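# Hang the shirt hanger on the rail at the red tape

## Task

The left gripper starts out holding a hanger that carries a T-shirt. Put that hanger on the rail so its hook sits on the red tape, with the hanger about perpendicular to the rail and hanging motionless, and the shirt still about centred on it. Every other hanger must still be on the rail at the end. The rack is free-standing: do not shift it, and if it leans more than a little the scene fails immediately. The final state must hold up without any help from the robot, so open the gripper and pull the arm away once the hanger is placed.

## Robot and tools

Robot and frame. There are two arms, left_arm and right_arm. The left gripper already holds the hanger. All poses use one shared scene frame whose origin lies on the table top midway between the arms. +z is up, +x points out over the table, and left_arm is on the +y side. The names are arm labels, not sides of a camera picture. Printed hand positions can be somewhat wrong, more so when an arm is stretched far. A gripper's fingers point along its own +z axis and close along its own y axis. end_effector_position is the point between the finger pads, less than 1 cm behind the tips.

Row format (used by execute_actions and move). One row is a single flat list of 16 numbers covering both arms, even if only one arm moves: left x, y, z, qw, qx, qy, qz, opening, then the same eight for the right arm. x, y, z are an absolute target position in metres in the scene frame. The quaternion is an absolute target orientation, w first. opening runs from -1 (closed) to +1 (fully open, 0.087 m). To keep an orientation unchanged, repeat the same quaternion in every row rather than copying the last reported one, which may have drifted. To hold an arm still, resend the full pose from the last result before it was meant to stay, plus the opening it should keep.

execute_actions: argument actions is a list of up to 15 actions. Each action is a table of up to 15 rows; each row is applied for one control step of 1/30 s. A table with fewer than 15 rows repeats its last row until 15 steps are done. An empty list just returns the state and images. If any target lies more than 0.6 m from that gripper's current position along any of the gripper's own axes, that action is rejected for both arms. A malformed action, or a first action failing this check against the last reported state, rejects the whole call and nothing moves.

Control behaviour. Each step, the commanded pose is clipped to at most 70 mm and 16 degrees away from the measured pose, then damped inverse kinematics drives the joints, favouring position over orientation. After an action the arm goes no further than its last clipped pose, so far targets need further actions. Friction can leave the gripper up to about 31 mm short, and very small commands may not move it. Elbows never fully straighten. Joint ranges (rad), base to gripper: waist -2.618 to 3.054, shoulder 0.000 to 3.142, elbow 0.000 to 3.142, wrist pitch -1.571 to 1.571, wrist yaw -1.571 to 1.571, wrist roll -2.094 to 2.094.

move: argument target is one 16-number row (absolute poses as above). Each gripper travels in a straight line toward its pose, both finishing together, over 0.5 to 10 s; after 10 s it stops even if short. Rotation takes the shorter direction. speed is the top path speed in m/s, 0.002 to 0.5, default 0.25; turning is capped at twice that value in rad/s. Paths ignore obstacles and the other arm; grippers lag, wander and may exceed speed, especially near full reach. Faster moves and targets set deeper past a contact hit and press harder. The opening is sent when the move begins. With blocking=false the result comes after 0.5 s while the arm keeps going; call wait(0) or stop before sending anything else. The result adds a move: line giving the ending (done, off_target, moving, held, fault) and any limits: limits=paced means the pose was clipped, limits=held means a check blocked some steps and the arm may then speed up. Each gripper's distance from its pose is also shown; if only one arm is named, the other finished at rest.

wait: seconds from 0 to 10; arms keep their last command, and a running move continues, ending the wait early when it finishes. stop: brakes the running move (needs space to slow, more when fast); the fingers keep moving. zoom_image: camera is cam_high, cam_low, cam_left_wrist or cam_right_wrist; region is [x0, y0, x1, y1] in pixels from the top-left, no larger than 504 by 504. finished_scene: scene is the current scene number; it ends the scene for good, and the goal must already hold and stay held.

Results. Each result shows a state line left_arm: ... | right_arm: ... with position and quaternion, Hand target lines (the pose now being driven toward), possibly pose unreachable lines (a clearance check altered or blocked that arm's command), FAULT lines, and images from cam_high, cam_low, cam_left_wrist, cam_right_wrist (each 504x504, in that order). Calls that ran actions also list end_effector_position at some steps, with HELD marking steps where an arm's command was partly held back. grip_measured is the finger opening on the command scale; the last entry of Joint positions is the opening in metres. Readings may be off by about 1 mm. To keep holding, command roughly 0.02 below grip_measured; a smaller gap grips more gently. Each pad pushes about 20 newtons at most; fast closing squeezes harder.

Heat. Carrying a load warms the motors, even while you are composing a reply, during which the robot keeps its last command. MOTOR HOT appears from 75 °C; at 90 °C that arm halts for 10 seconds, that threshold then stays off for 5 minutes before applying again; at 100 °C the arm and gripper go limp and drop. These show as OVER-TEMPERATURE FAULT lines.

Avoid: tipping or dragging the rack, knocking hangers off the rail, pushing rigid items off the table, letting the arms collide or press on each other, dropping the hanger, fast slams and hard pushes. Loose objects may occasionally get a brief nudge from outside.

Each tool is called after "Emit:" as a command line: name --argument value for each argument, lists and objects as JSON in quotes; but a table of rows of numbers goes row by row, as --pt "numbers of a row", without its own name.

## Session

Emit:
execute_actions --actions '[]'

Scene clock: 0.00 s.
left_arm: end_effector_position=(+0.3361, +0.0022, +0.4397) grip_measured=-0.837 end_effector_quat_wxyz=(+0.665, +0.093, +0.737, -0.080) | right_arm: end_effector_position=(+0.3408, -0.2372, +0.3614) grip_measured=+1.000 end_effector_quat_wxyz=(+0.702, -0.071, +0.706, +0.061)
Joint positions: left_arm=[-1.004  1.741  2.082 -0.521 -0.958 -0.141  0.007] | right_arm=[-0.008  1.052  1.06  -0.014  0.012 -0.013  0.087]
Joint velocities: left_arm=[-0.002  0.007  0.012 -0.095  0.022  0.007  0.   ] | right_arm=[-0.002  0.017 -0.017 -0.022  0.007  0.037  0.   ]
Hand target (left_arm): +0.336, +0.002, +0.441; +0.666, +0.091, +0.736, -0.082
Hand target (right_arm): +0.341, -0.237, +0.361; +0.702, -0.071, +0.706, +0.061

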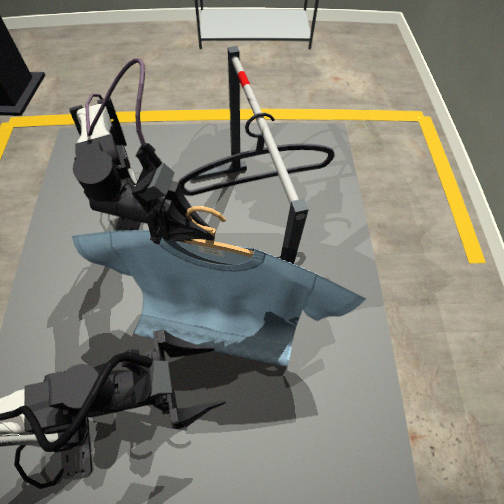

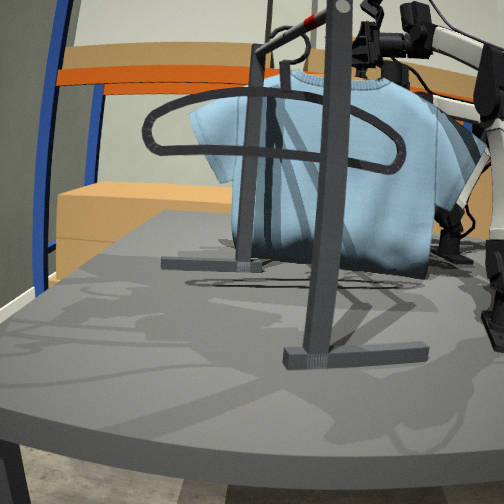

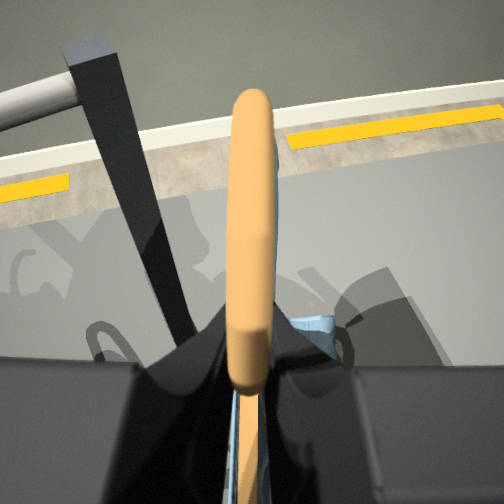

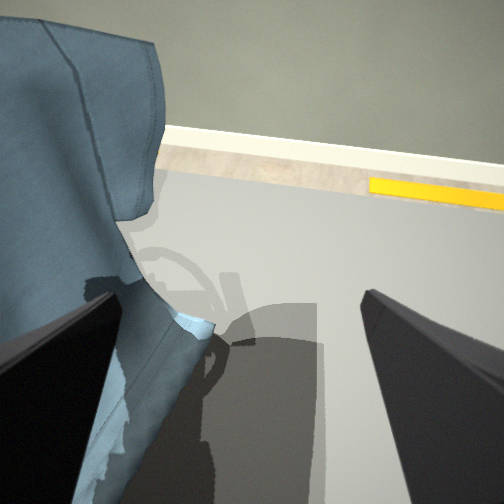

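Emit:
move --target '[0.336,0.2,0.52,0.707,0,0.707,0,-1,0.3408,-0.2372,0.3614,0.702,-0.071,0.706,0.061,1]'

Scene clock: 9.60 s.
left_arm: end_effector_position=(+0.3226, +0.1364, +0.5086) grip_measured=-0.668 end_effector_quat_wxyz=(+0.689, +0.054, +0.715, -0.101) | right_arm: end_effector_position=(+0.3408, -0.2372, +0.3614) grip_measured=+1.000 end_effector_quat_wxyz=(+0.702, -0.071, +0.706, +0.061)
Joint positions: left_arm=[-0.862  1.393  1.978 -0.63  -0.847 -0.104  0.015] | right_arm=[-0.008  1.052  1.06  -0.014  0.012 -0.013  0.087]
Joint velocities: left_arm=[ 0.007 -0.007 -0.002 -0.066 -0.051 -0.007 -0.   ] | right_arm=[ 0.012 -0.022 -0.002  0.022  0.007 -0.022  0.   ]
Hand target (left_arm): +0.328, +0.196, +0.520; +0.703, +0.002, +0.711, -0.005
Hand target (right_arm): +0.341, -0.237, +0.361; +0.702, -0.071, +0.706, +0.061
Off the commanded pose (left_arm): 0.066 m, 13 deg.
Off the commanded pose (right_arm): 0.000 m, 0 deg.
move: off_target (left_arm); limits=paced

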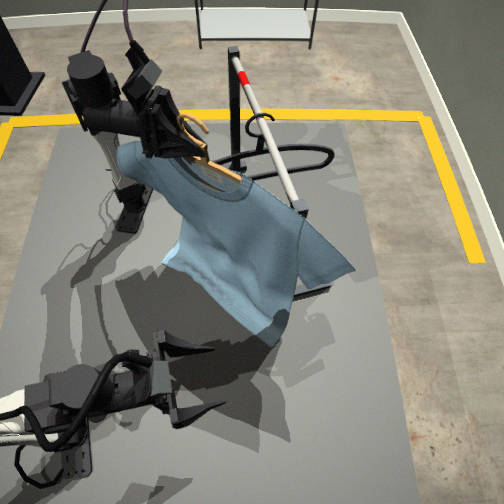

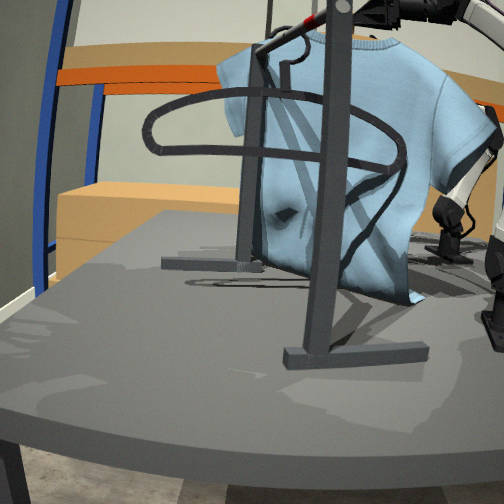

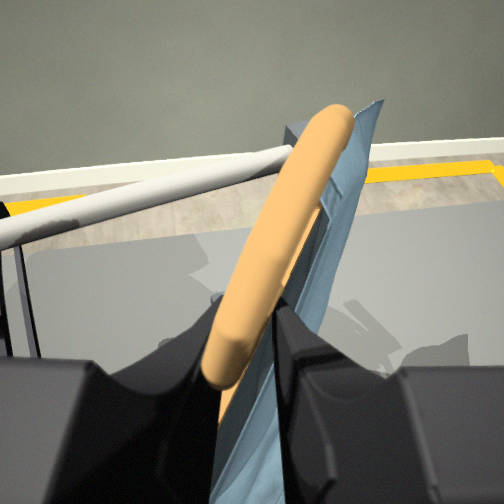

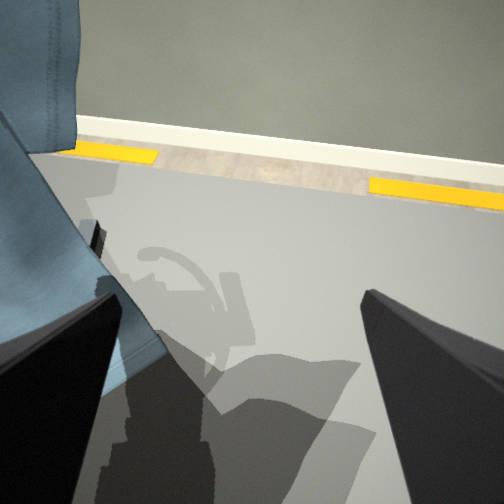

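Emit:
move --target '[0.2,0.05,0.52,0.707,0,0.707,0,-1,0.3408,-0.2372,0.3614,0.702,-0.071,0.706,0.061,1]' --speed 0.15

Emit:
move --target '[0.2,0.2,0.52,0.707,0,0.707,0,-1,0.3408,-0.2372,0.3614,0.702,-0.071,0.706,0.061,1]' --speed 0.15

Scene clock: 16.10 s.
left_arm: end_effector_position=(+0.2050, +0.0493, +0.5201) grip_measured=-0.838 end_effector_quat_wxyz=(+0.706, +0.033, +0.706, -0.026) | right_arm: end_effector_position=(+0.3408, -0.2372, +0.3614) grip_measured=+1.000 end_effector_quat_wxyz=(+0.702, -0.071, +0.706, +0.061)
Joint positions: left_arm=[-1.423  1.743  2.351 -0.624 -1.546 -0.005  0.007] | right_arm=[-0.008  1.052  1.06  -0.014  0.012 -0.013  0.087]
Joint velocities: left_arm=[ 0.007 -0.012 -0.012 -0.037 -0.037  0.022 -0.001] | right_arm=[-0.017 -0.022  0.002 -0.037 -0.037 -0.051  0.   ]
Hand target (left_arm): +0.203, +0.049, +0.522; +0.707, +0.027, +0.707, -0.026
Hand target (right_arm): +0.341, -0.237, +0.361; +0.702, -0.071, +0.706, +0.061
Off the commanded pose (left_arm): 0.005 m, 5 deg.
Off the commanded pose (right_arm): 0.000 m, 0 deg.
joint sent to its limit (left arm) — the command would take joint 5 (wrist yaw) past its lower limit, so that joint was sent only as far as its limit.
move: off_target (left_arm)

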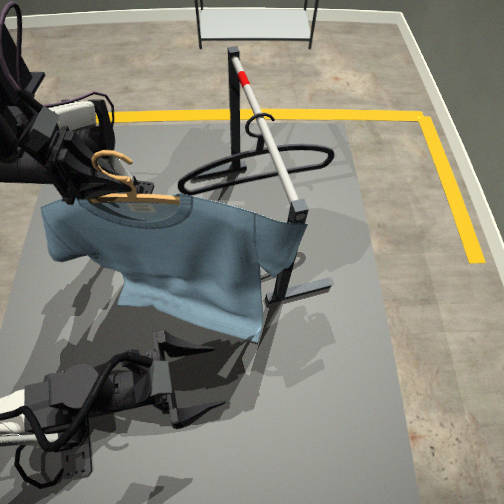

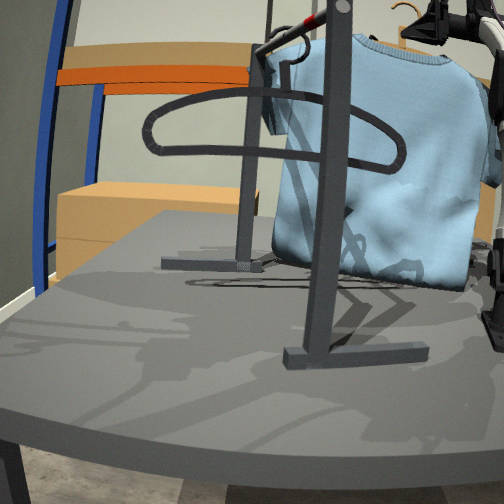

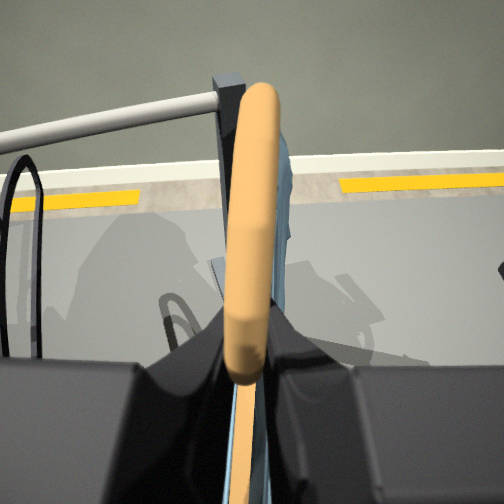

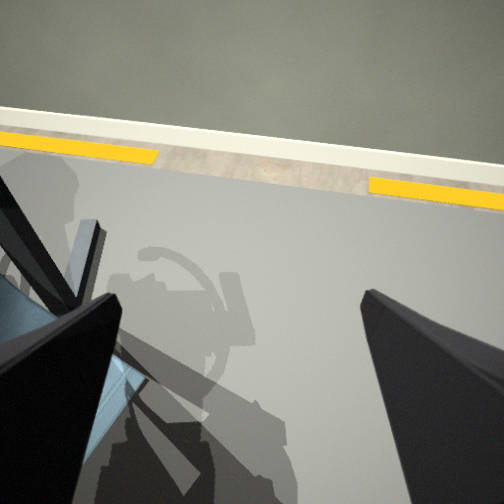

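Scene clock: 17.67 s.
left_arm: end_effector_position=(+0.2005, +0.1964, +0.5198) grip_measured=-0.838 end_effector_quat_wxyz=(+0.704, +0.057, +0.705, -0.057) | right_arm: end_effector_position=(+0.3408, -0.2372, +0.3614) grip_measured=+1.000 end_effector_quat_wxyz=(+0.702, -0.071, +0.706, +0.061)
Joint positions: left_arm=[-1.506  1.219  1.947 -0.826 -1.551 -0.099  0.007] | right_arm=[-0.008  1.052  1.06  -0.014  0.012 -0.013  0.087]
Joint velocities: left_arm=[ 0.002 -0.007 -0.017 -0.007  0.051  0.051  0.001] | right_arm=[-0.007 -0.017 -0.007  0.007 -0.022  0.007  0.   ]
Hand target (left_arm): +0.199, +0.200, +0.518; +0.704, +0.058, +0.705, -0.058
Hand target (right_arm): +0.341, -0.237, +0.361; +0.702, -0.071, +0.706, +0.061
Off the commanded pose (left_arm): 0.004 m, 9 deg.
Off the commanded pose (right_arm): 0.000 m, 0 deg.
joint sent to its limit (left arm) — the command would take joint 5 (wrist yaw) past its lower limit, so that joint was sent only as far as its limit.
move: off_target (left_arm)

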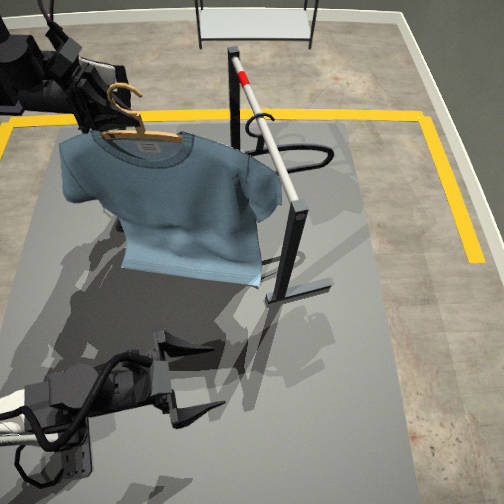

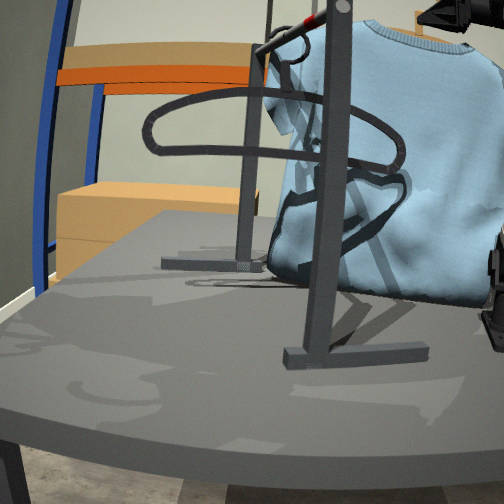

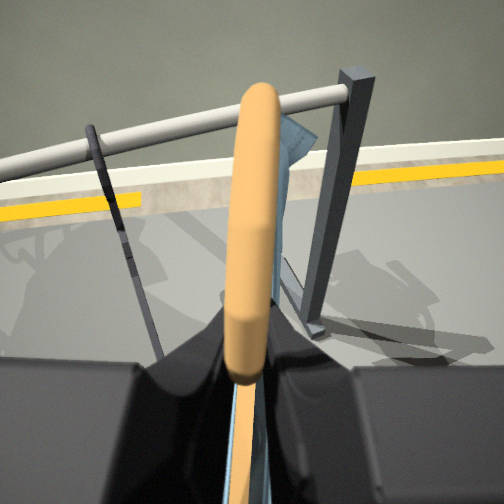

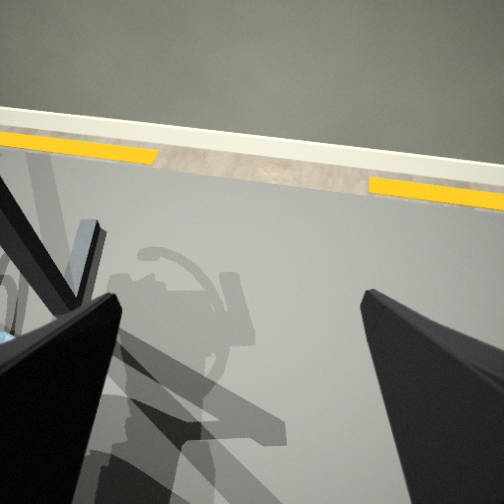

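Emit:
move --target '[0.22,0.42,0.54,0.707,0,0.707,0,-1,0.3408,-0.2372,0.3614,0.702,-0.071,0.706,0.061,1]' --speed 0.15

Scene clock: 24.53 s.
left_arm: end_effector_position=(+0.2149, +0.4116, +0.5429) grip_measured=-0.837 end_effector_quat_wxyz=(+0.715, +0.002, +0.698, -0.034) | right_arm: end_effector_position=(+0.3408, -0.2372, +0.3614) grip_measured=+1.000 end_effector_quat_wxyz=(+0.702, -0.071, +0.706, +0.061)
Joint positions: left_arm=[-1.192  0.899  2.164 -1.152 -1.347  0.066  0.007] | right_arm=[-0.008  1.052  1.06  -0.014  0.012 -0.013  0.087]
Joint velocities: left_arm=[ 0.007  0.007  0.027  0.007 -0.007 -0.037 -0.001] | right_arm=[ 0.007  0.012  0.007  0.037 -0.007  0.066  0.   ]
Hand target (left_arm): +0.215, +0.419, +0.540; +0.712, -0.000, +0.703, -0.000
Hand target (right_arm): +0.341, -0.237, +0.361; +0.702, -0.071, +0.706, +0.061
Off the commanded pose (left_arm): 0.010 m, 4 deg.
Off the commanded pose (right_arm): 0.000 m, 0 deg.
move: off_target (left_arm)

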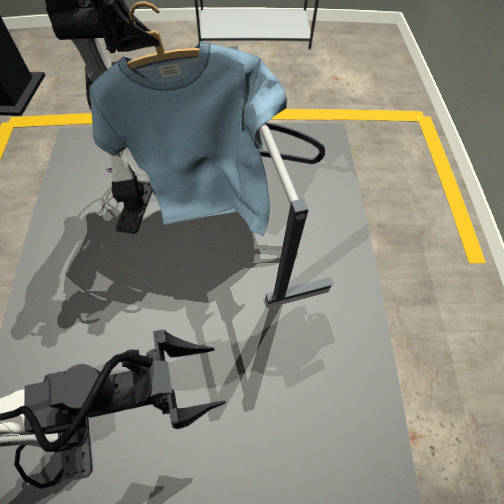

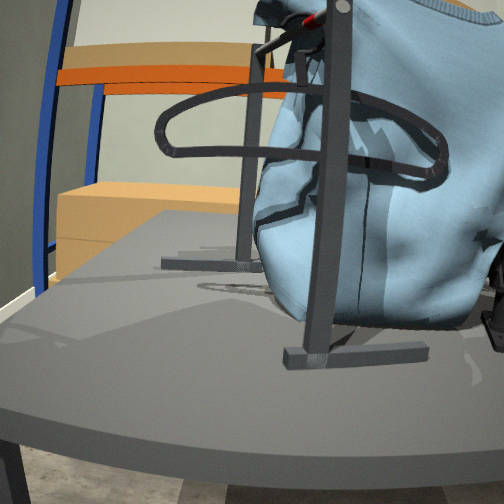

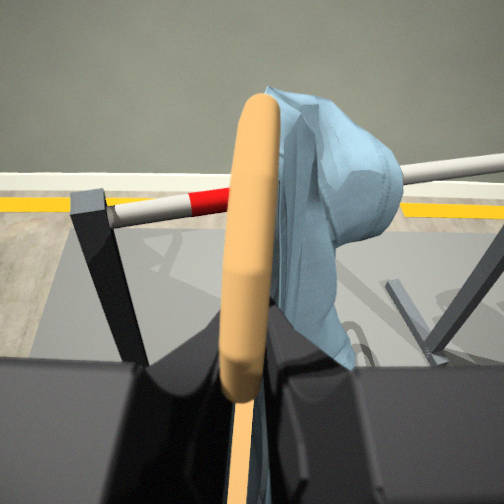

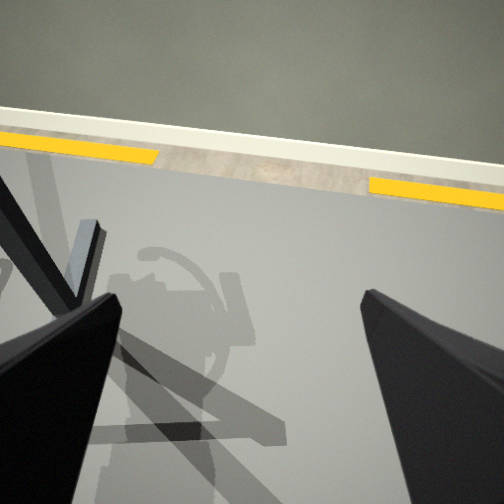

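Emit:
move --target '[0.13,0.43,0.54,0.707,0,0.707,0,-1,0.3408,-0.2372,0.3614,0.702,-0.071,0.706,0.061,1]' --speed 0.15

Emit:
move --target '[0.13,0.43,0.47,0.707,0,0.707,0,-1,0.3408,-0.2372,0.3614,0.702,-0.071,0.706,0.061,1]' --speed 0.15

Emit:
move --target '[0.27,0.43,0.47,0.707,0,0.707,0,-1,0.3408,-0.2372,0.3614,0.702,-0.071,0.706,0.061,1]' --speed 0.1

Scene clock: 33.43 s.
left_arm: end_effector_position=(+0.1296, +0.4299, +0.5365) grip_measured=-0.839 end_effector_quat_wxyz=(+0.707, +0.001, +0.708, +0.004) | right_arm: end_effector_position=(+0.3408, -0.2372, +0.3614) grip_measured=+1.000 end_effector_quat_wxyz=(+0.702, -0.071, +0.706, +0.061)
Joint positions: left_arm=[-0.361  0.984  2.552 -1.57  -0.572  0.005  0.007] | right_arm=[-0.008  1.052  1.06  -0.014  0.012 -0.013  0.087]
Joint velocities: left_arm=[-0.002  0.007 -0.002 -0.007  0.007  0.007 -0.   ] | right_arm=[-0.007 -0.002 -0.012 -0.066 -0.022  0.037  0.   ]
Hand target (left_arm): +0.129, +0.428, +0.539; +0.709, -0.001, +0.705, -0.001
Hand target (right_arm): +0.341, -0.237, +0.361; +0.702, -0.071, +0.706, +0.061
Off the commanded pose (left_arm): 0.004 m, 0 deg.
Off the commanded pose (right_arm): 0.000 m, 0 deg.
joint sent to its limit (left arm) — the command would take joint 4 (wrist pitch) past its lower limit, so that joint was sent only as far as its limit.
move: done

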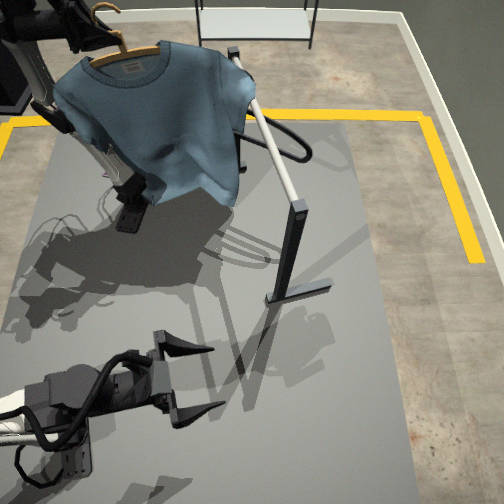

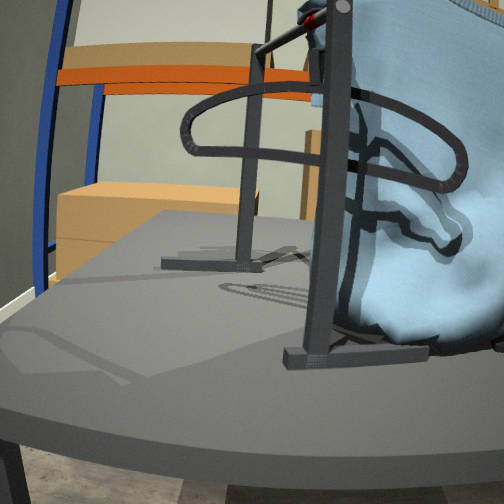

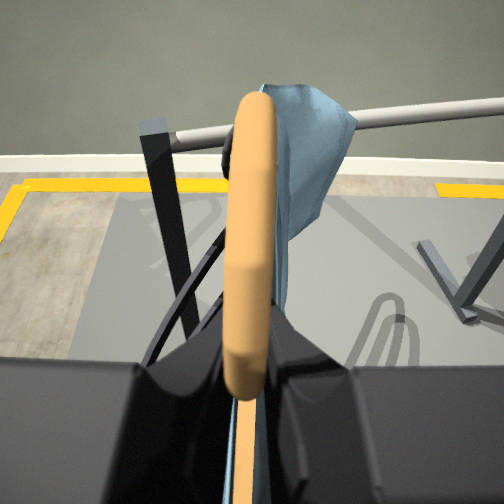

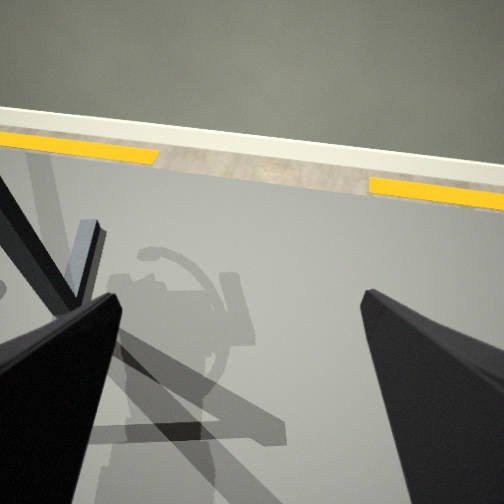

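Scene clock: 34.57 s.
left_arm: end_effector_position=(+0.1325, +0.4274, +0.4616) grip_measured=-0.839 end_effector_quat_wxyz=(+0.691, +0.009, +0.723, +0.007) | right_arm: end_effector_position=(+0.3408, -0.2372, +0.3614) grip_measured=+1.000 end_effector_quat_wxyz=(+0.702, -0.071, +0.706, +0.061)
Joint positions: left_arm=[-0.371  0.604  1.867 -1.317 -0.574 -0.008  0.007] | right_arm=[-0.008  1.052  1.06  -0.014  0.012 -0.013  0.087]
Joint velocities: left_arm=[-0.002 -0.002 -0.012  0.037  0.066  0.022  0.   ] | right_arm=[ 0.017 -0.007 -0.007  0.007  0.037  0.022  0.   ]
Hand target (left_arm): +0.130, +0.430, +0.469; +0.707, -0.000, +0.708, +0.000
Hand target (right_arm): +0.341, -0.237, +0.361; +0.702, -0.071, +0.706, +0.061
Off the commanded pose (left_arm): 0.009 m, 3 deg.
Off the commanded pose (right_arm): 0.000 m, 0 deg.
move: off_target (left_arm)

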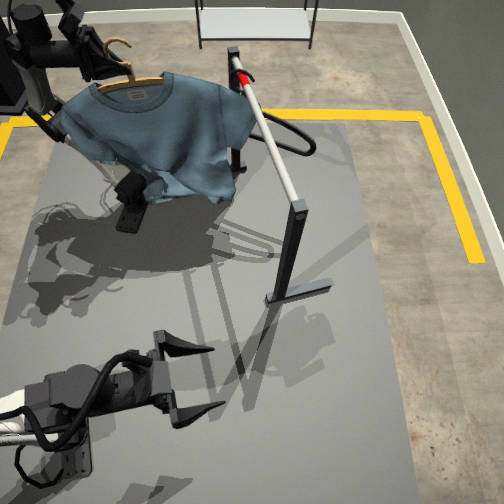

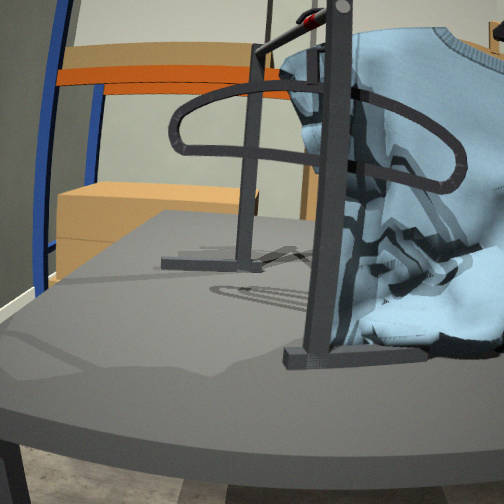

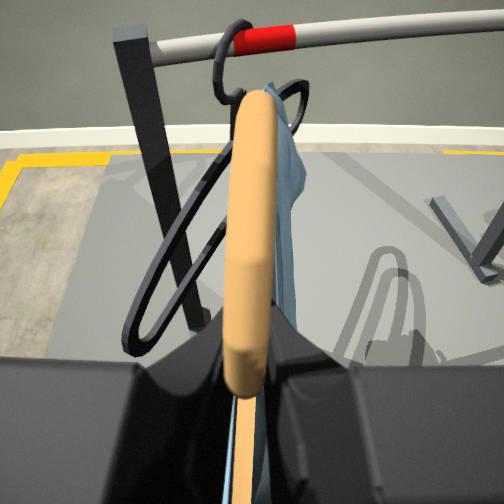

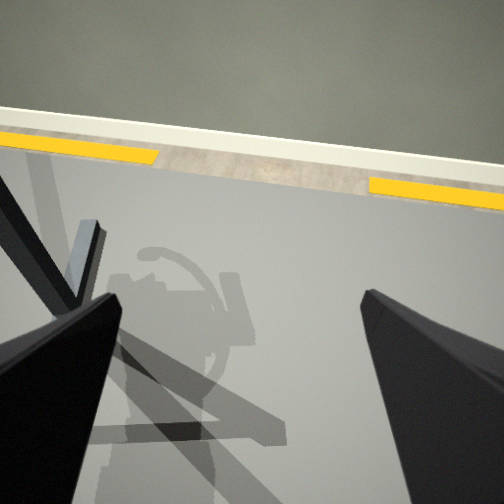

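Scene clock: 36.93 s.
left_arm: end_effector_position=(+0.2659, +0.4287, +0.4717) grip_measured=-0.839 end_effector_quat_wxyz=(+0.692, +0.153, +0.689, -0.152) | right_arm: end_effector_position=(+0.3408, -0.2372, +0.3614) grip_measured=+1.000 end_effector_quat_wxyz=(+0.702, -0.071, +0.706, +0.061)
Joint positions: left_arm=[-1.777  0.535  1.912 -1.207 -1.549  0.172  0.007] | right_arm=[-0.008  1.052  1.06  -0.014  0.012 -0.013  0.087]
Joint velocities: left_arm=[ 0.002 -0.002  0.012  0.051  0.051  0.007 -0.001] | right_arm=[ 0.002 -0.002 -0.017 -0.007 -0.022 -0.051  0.   ]
Hand target (left_arm): +0.269, +0.433, +0.471; +0.692, +0.152, +0.690, -0.151
Hand target (right_arm): +0.341, -0.237, +0.361; +0.702, -0.071, +0.706, +0.061
Off the commanded pose (left_arm): 0.005 m, 25 deg; orientation clipped at the last step of the last action.
Off the commanded pose (right_arm): 0.000 m, 0 deg.
joint sent to its limit (left arm) — the command would take joint 5 (wrist yaw) past its lower limit, so that joint was sent only as far as its limit.
move: off_target (left_arm); limits=paced

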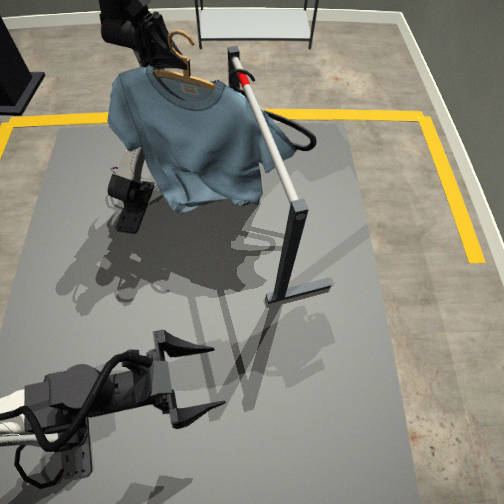

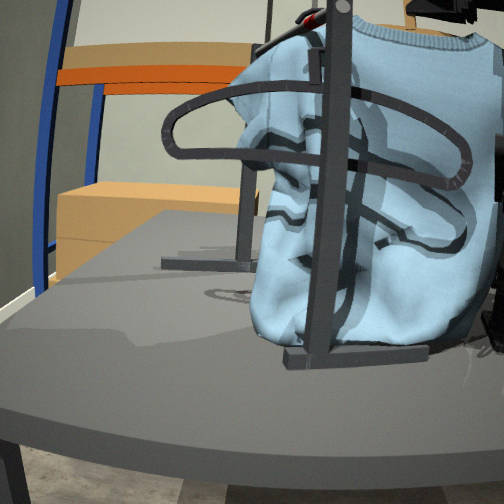

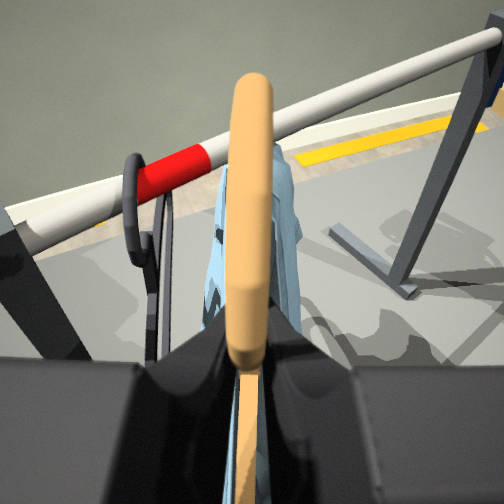

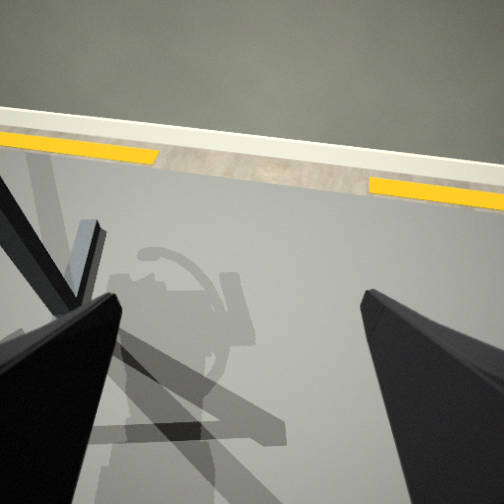

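Emit:
move --target '[0.33,0.44,0.48,0.707,0,0.707,0,-1,0.3408,-0.2372,0.3614,0.702,-0.071,0.706,0.061,1]' --speed 0.08

Emit:
zoom_image --camera "cam_high" --region '[150,20,350,180]'

Scene clock: 45.20 s.
left_arm: end_effector_position=(+0.3275, +0.4422, +0.4781) grip_measured=-0.839 end_effector_quat_wxyz=(+0.664, +0.218, +0.669, -0.251) | right_arm: end_effector_position=(+0.3408, -0.2372, +0.3614) grip_measured=+1.000 end_effector_quat_wxyz=(+0.702, -0.071, +0.706, +0.061)
Joint positions: left_arm=[-2.024  0.535  2.24  -1.21  -1.552  0.448  0.007] | right_arm=[-0.008  1.052  1.06  -0.014  0.012 -0.013  0.087]
Joint velocities: left_arm=[-0.012 -0.017 -0.007 -0.007  0.022 -0.007  0.001] | right_arm=[-0.007  0.022 -0.002 -0.007 -0.022 -0.051  0.   ]
Hand target (left_arm): +0.329, +0.441, +0.481; +0.665, +0.224, +0.669, -0.246
Hand target (right_arm): +0.341, -0.237, +0.361; +0.702, -0.071, +0.706, +0.061
Off the commanded pose (left_arm): 0.004 m, 39 deg; orientation clipped at the last step of the last action.
Off the commanded pose (right_arm): 0.000 m, 0 deg.
joint sent to its limit (left arm) — the command would take joint 5 (wrist yaw) past its lower limit, so that joint was sent only as far as its limit.
move: off_target (left_arm); limits=paced

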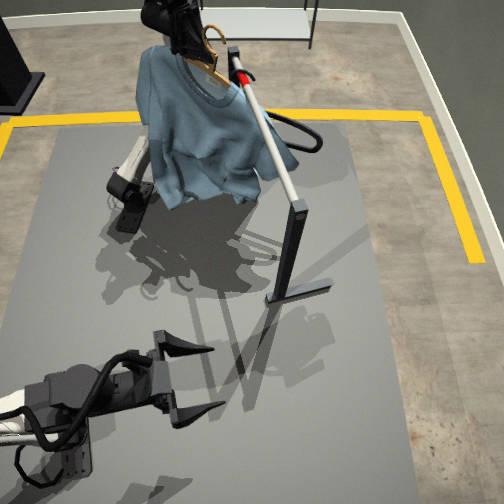

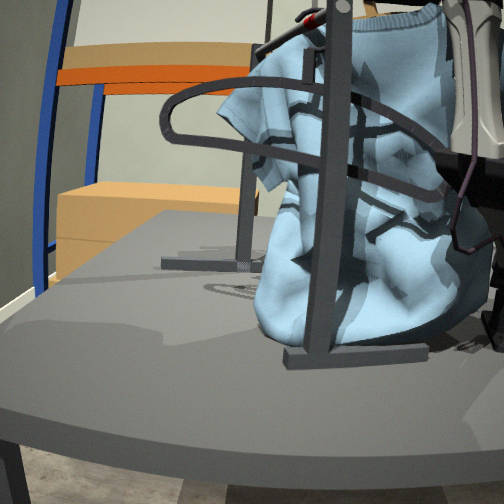

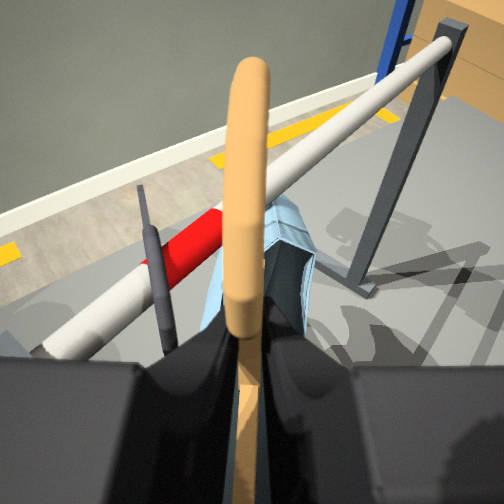

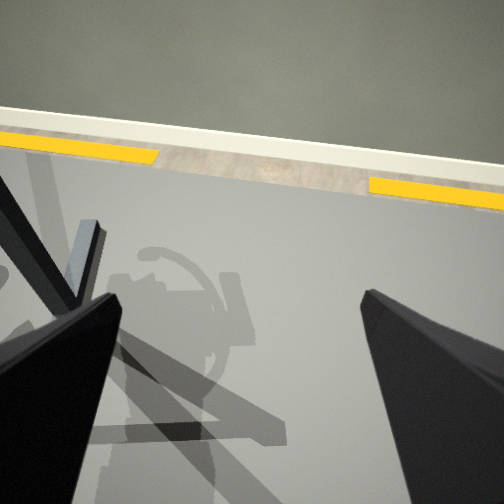

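Region (150, 20, 350, 180) of cam_high's 504x504 image, scaled by 2.520, with more detail than that image has; it fills the top 403 rows of this view, and the rest is white.

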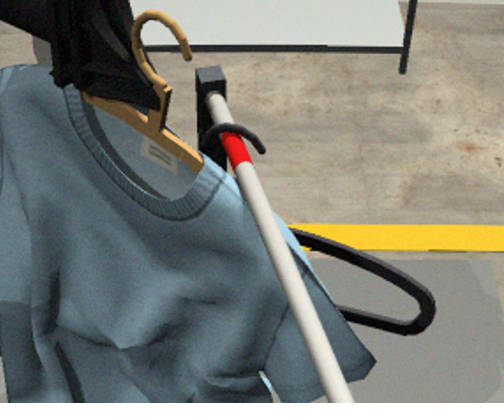

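Emit:
move --target '[0.13,0.40,0.47,0.683,-0.183,0.683,0.183,-1,0.3408,-0.2372,0.3614,0.702,-0.071,0.706,0.061,1]' --speed 0.15

Emit:
move --target '[0.32,0.42,0.48,0.707,0,0.707,0,-1,0.3408,-0.2372,0.3614,0.702,-0.071,0.706,0.061,1]' --speed 0.08

Scene clock: 56.47 s.
left_arm: end_effector_position=(+0.1379, +0.4033, +0.4613) grip_measured=-0.840 end_effector_quat_wxyz=(+0.667, -0.193, +0.698, +0.174) | right_arm: end_effector_position=(+0.3408, -0.2372, +0.3614) grip_measured=+1.000 end_effector_quat_wxyz=(+0.702, -0.071, +0.706, +0.061)
Joint positions: left_arm=[ 0.919  0.619  1.784 -1.216  0.186 -0.005  0.007] | right_arm=[-0.008  1.052  1.06  -0.014  0.012 -0.013  0.087]
Joint velocities: left_arm=[-0.002 -0.017  0.012 -0.037  0.007  0.037 -0.   ] | right_arm=[-0.007 -0.002  0.002  0.066 -0.007  0.007  0.   ]
Hand target (left_arm): +0.131, +0.396, +0.467; +0.679, -0.184, +0.687, +0.181
Hand target (right_arm): +0.341, -0.237, +0.361; +0.702, -0.071, +0.706, +0.061
Off the commanded pose (left_arm): 0.012 m, 3 deg.
Off the commanded pose (right_arm): 0.000 m, 0 deg.
move: off_target (left_arm)

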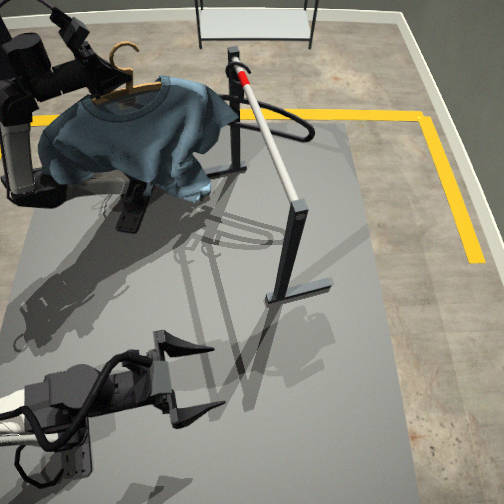

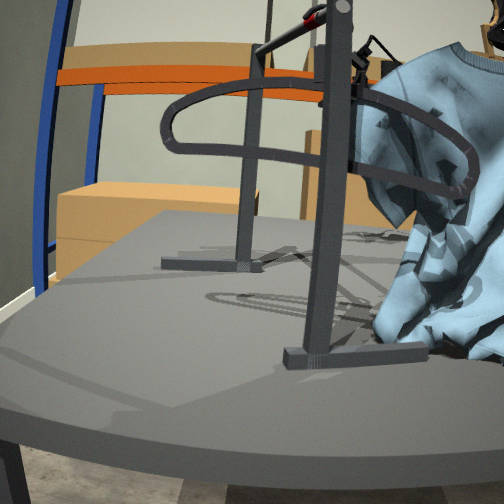

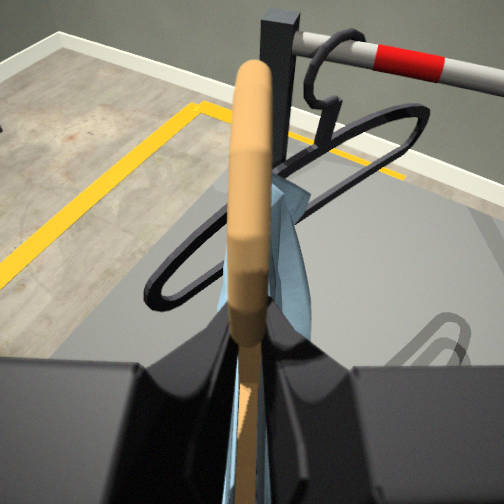

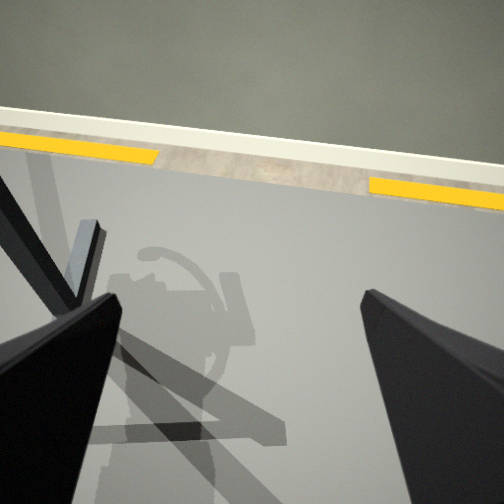

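Scene clock: 60.13 s.
left_arm: end_effector_position=(+0.3105, +0.4179, +0.4722) grip_measured=-0.840 end_effector_quat_wxyz=(+0.693, -0.010, +0.721, -0.005) | right_arm: end_effector_position=(+0.3408, -0.2372, +0.3614) grip_measured=+1.000 end_effector_quat_wxyz=(+0.702, -0.071, +0.706, +0.061)
Joint positions: left_arm=[ 0.708  0.954  1.598 -0.689  0.493 -0.001  0.007] | right_arm=[-0.008  1.052  1.06  -0.014  0.012 -0.013  0.087]
Joint velocities: left_arm=[ 0.007  0.007 -0.007 -0.022  0.007  0.022 -0.001] | right_arm=[ 0.002  0.002 -0.012 -0.022  0.022  0.022  0.   ]
Hand target (left_arm): +0.317, +0.422, +0.480; +0.705, +0.000, +0.709, +0.001
Hand target (right_arm): +0.341, -0.237, +0.361; +0.702, -0.071, +0.706, +0.061
Off the commanded pose (left_arm): 0.012 m, 3 deg.
Off the commanded pose (right_arm): 0.000 m, 0 deg.
move: off_target (left_arm)

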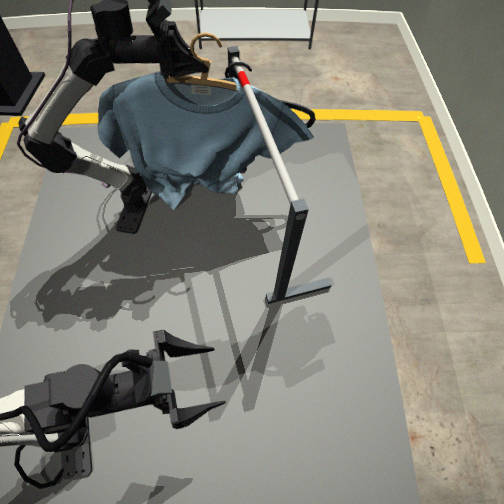

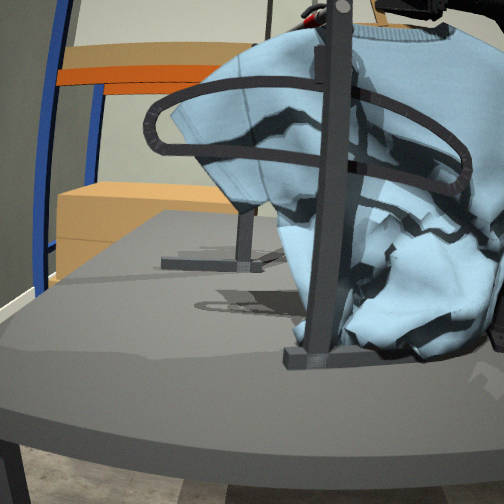

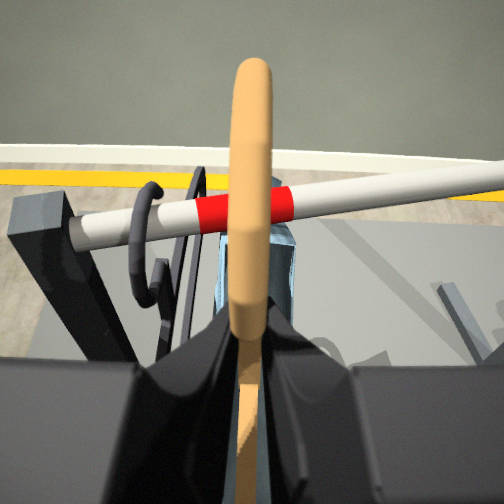

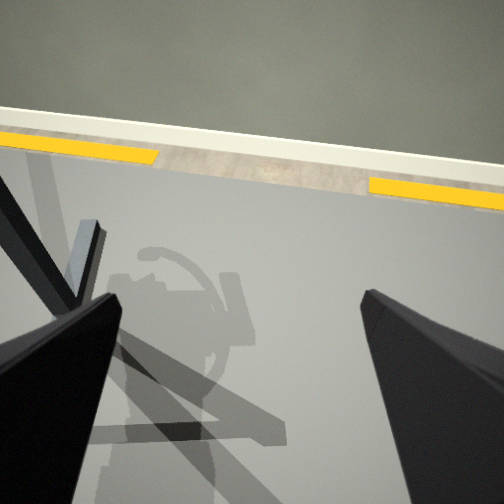

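Aligned with tape. Check depth.

Emit:
zoom_image --camera "cam_high" --region '[150,20,350,180]'

Region (150, 20, 350, 180) of cam_high's 504x504 image, scaled by 2.520, with more detail than that image has; it fills the top 403 rows of this view, and the rest is white.

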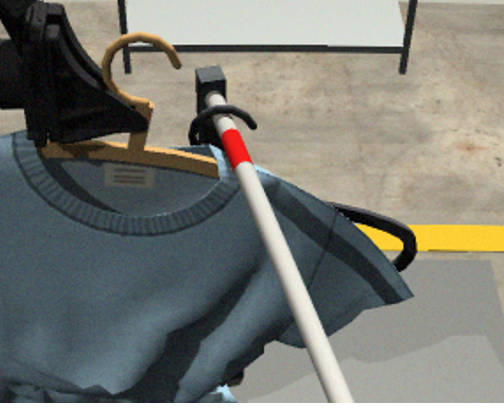

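Emit:
move --target '[0.37,0.42,0.48,0.707,0,0.707,0,-1,0.3408,-0.2372,0.3614,0.702,-0.071,0.706,0.061,1]' --speed 0.05

Emit:
zoom_image --camera "cam_high" --region '[150,20,350,180]'

Scene clock: 75.80 s.
left_arm: end_effector_position=(+0.3616, +0.4186, +0.4608) grip_measured=-0.840 end_effector_quat_wxyz=(+0.682, -0.007, +0.731, -0.012) | right_arm: end_effector_position=(+0.3408, -0.2372, +0.3614) grip_measured=+1.000 end_effector_quat_wxyz=(+0.702, -0.071, +0.706, +0.061)
Joint positions: left_arm=[ 0.56   1.076  1.598 -0.597  0.36  -0.     0.007] | right_arm=[-0.008  1.052  1.06  -0.014  0.012 -0.013  0.087]
Joint velocities: left_arm=[-0.022  0.012 -0.007  0.007 -0.037  0.037  0.   ] | right_arm=[ 0.002  0.017  0.022 -0.037  0.007  0.007  0.   ]
Hand target (left_arm): +0.368, +0.421, +0.480; +0.707, +0.000, +0.708, +0.000
Hand target (right_arm): +0.341, -0.237, +0.361; +0.702, -0.071, +0.706, +0.061
Off the commanded pose (left_arm): 0.021 m, 4 deg.
Off the commanded pose (right_arm): 0.000 m, 0 deg.
move: off_target (left_arm)

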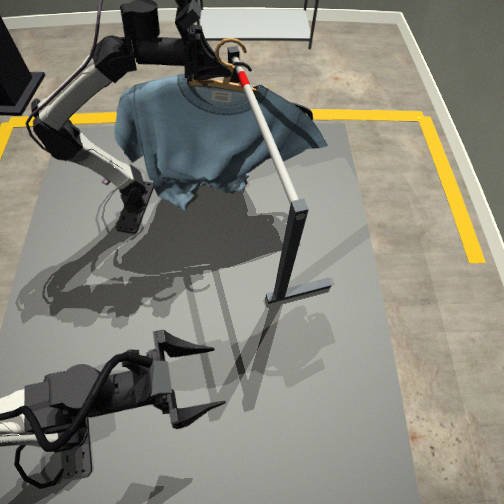

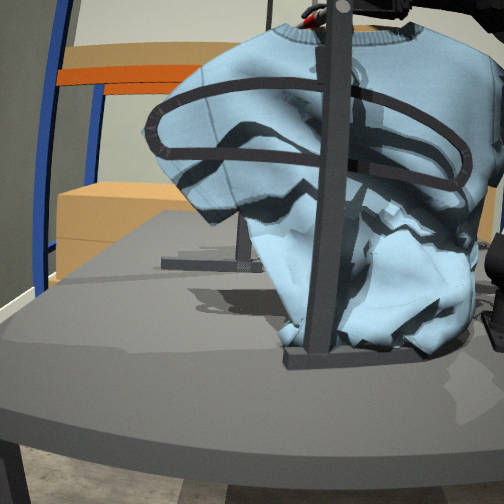

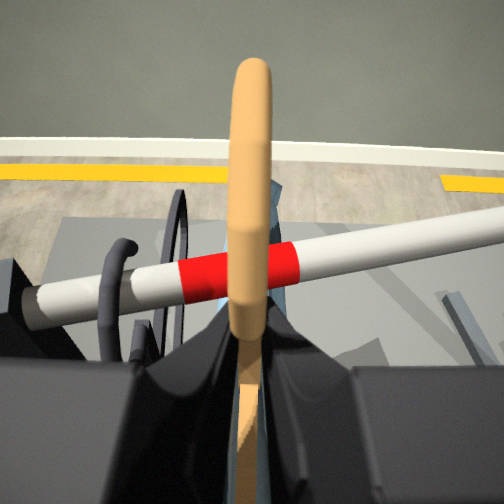

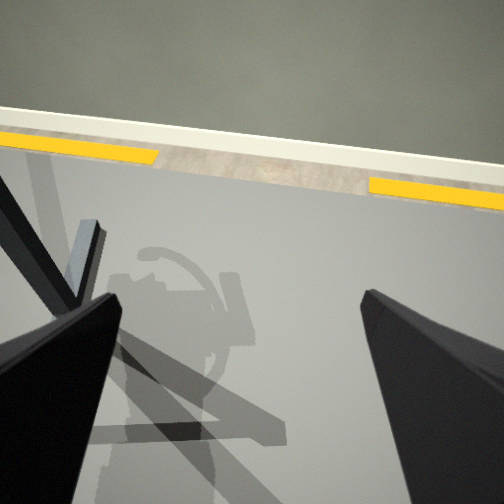

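Region (150, 20, 350, 180) of cam_high's 504x504 image, scaled by 2.520, with more detail than that image has; it fills the top 403 rows of this view, and the rest is white.

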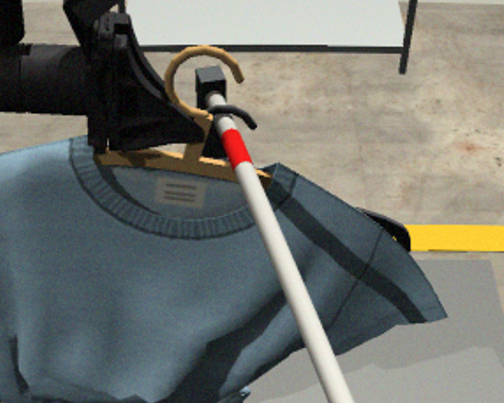

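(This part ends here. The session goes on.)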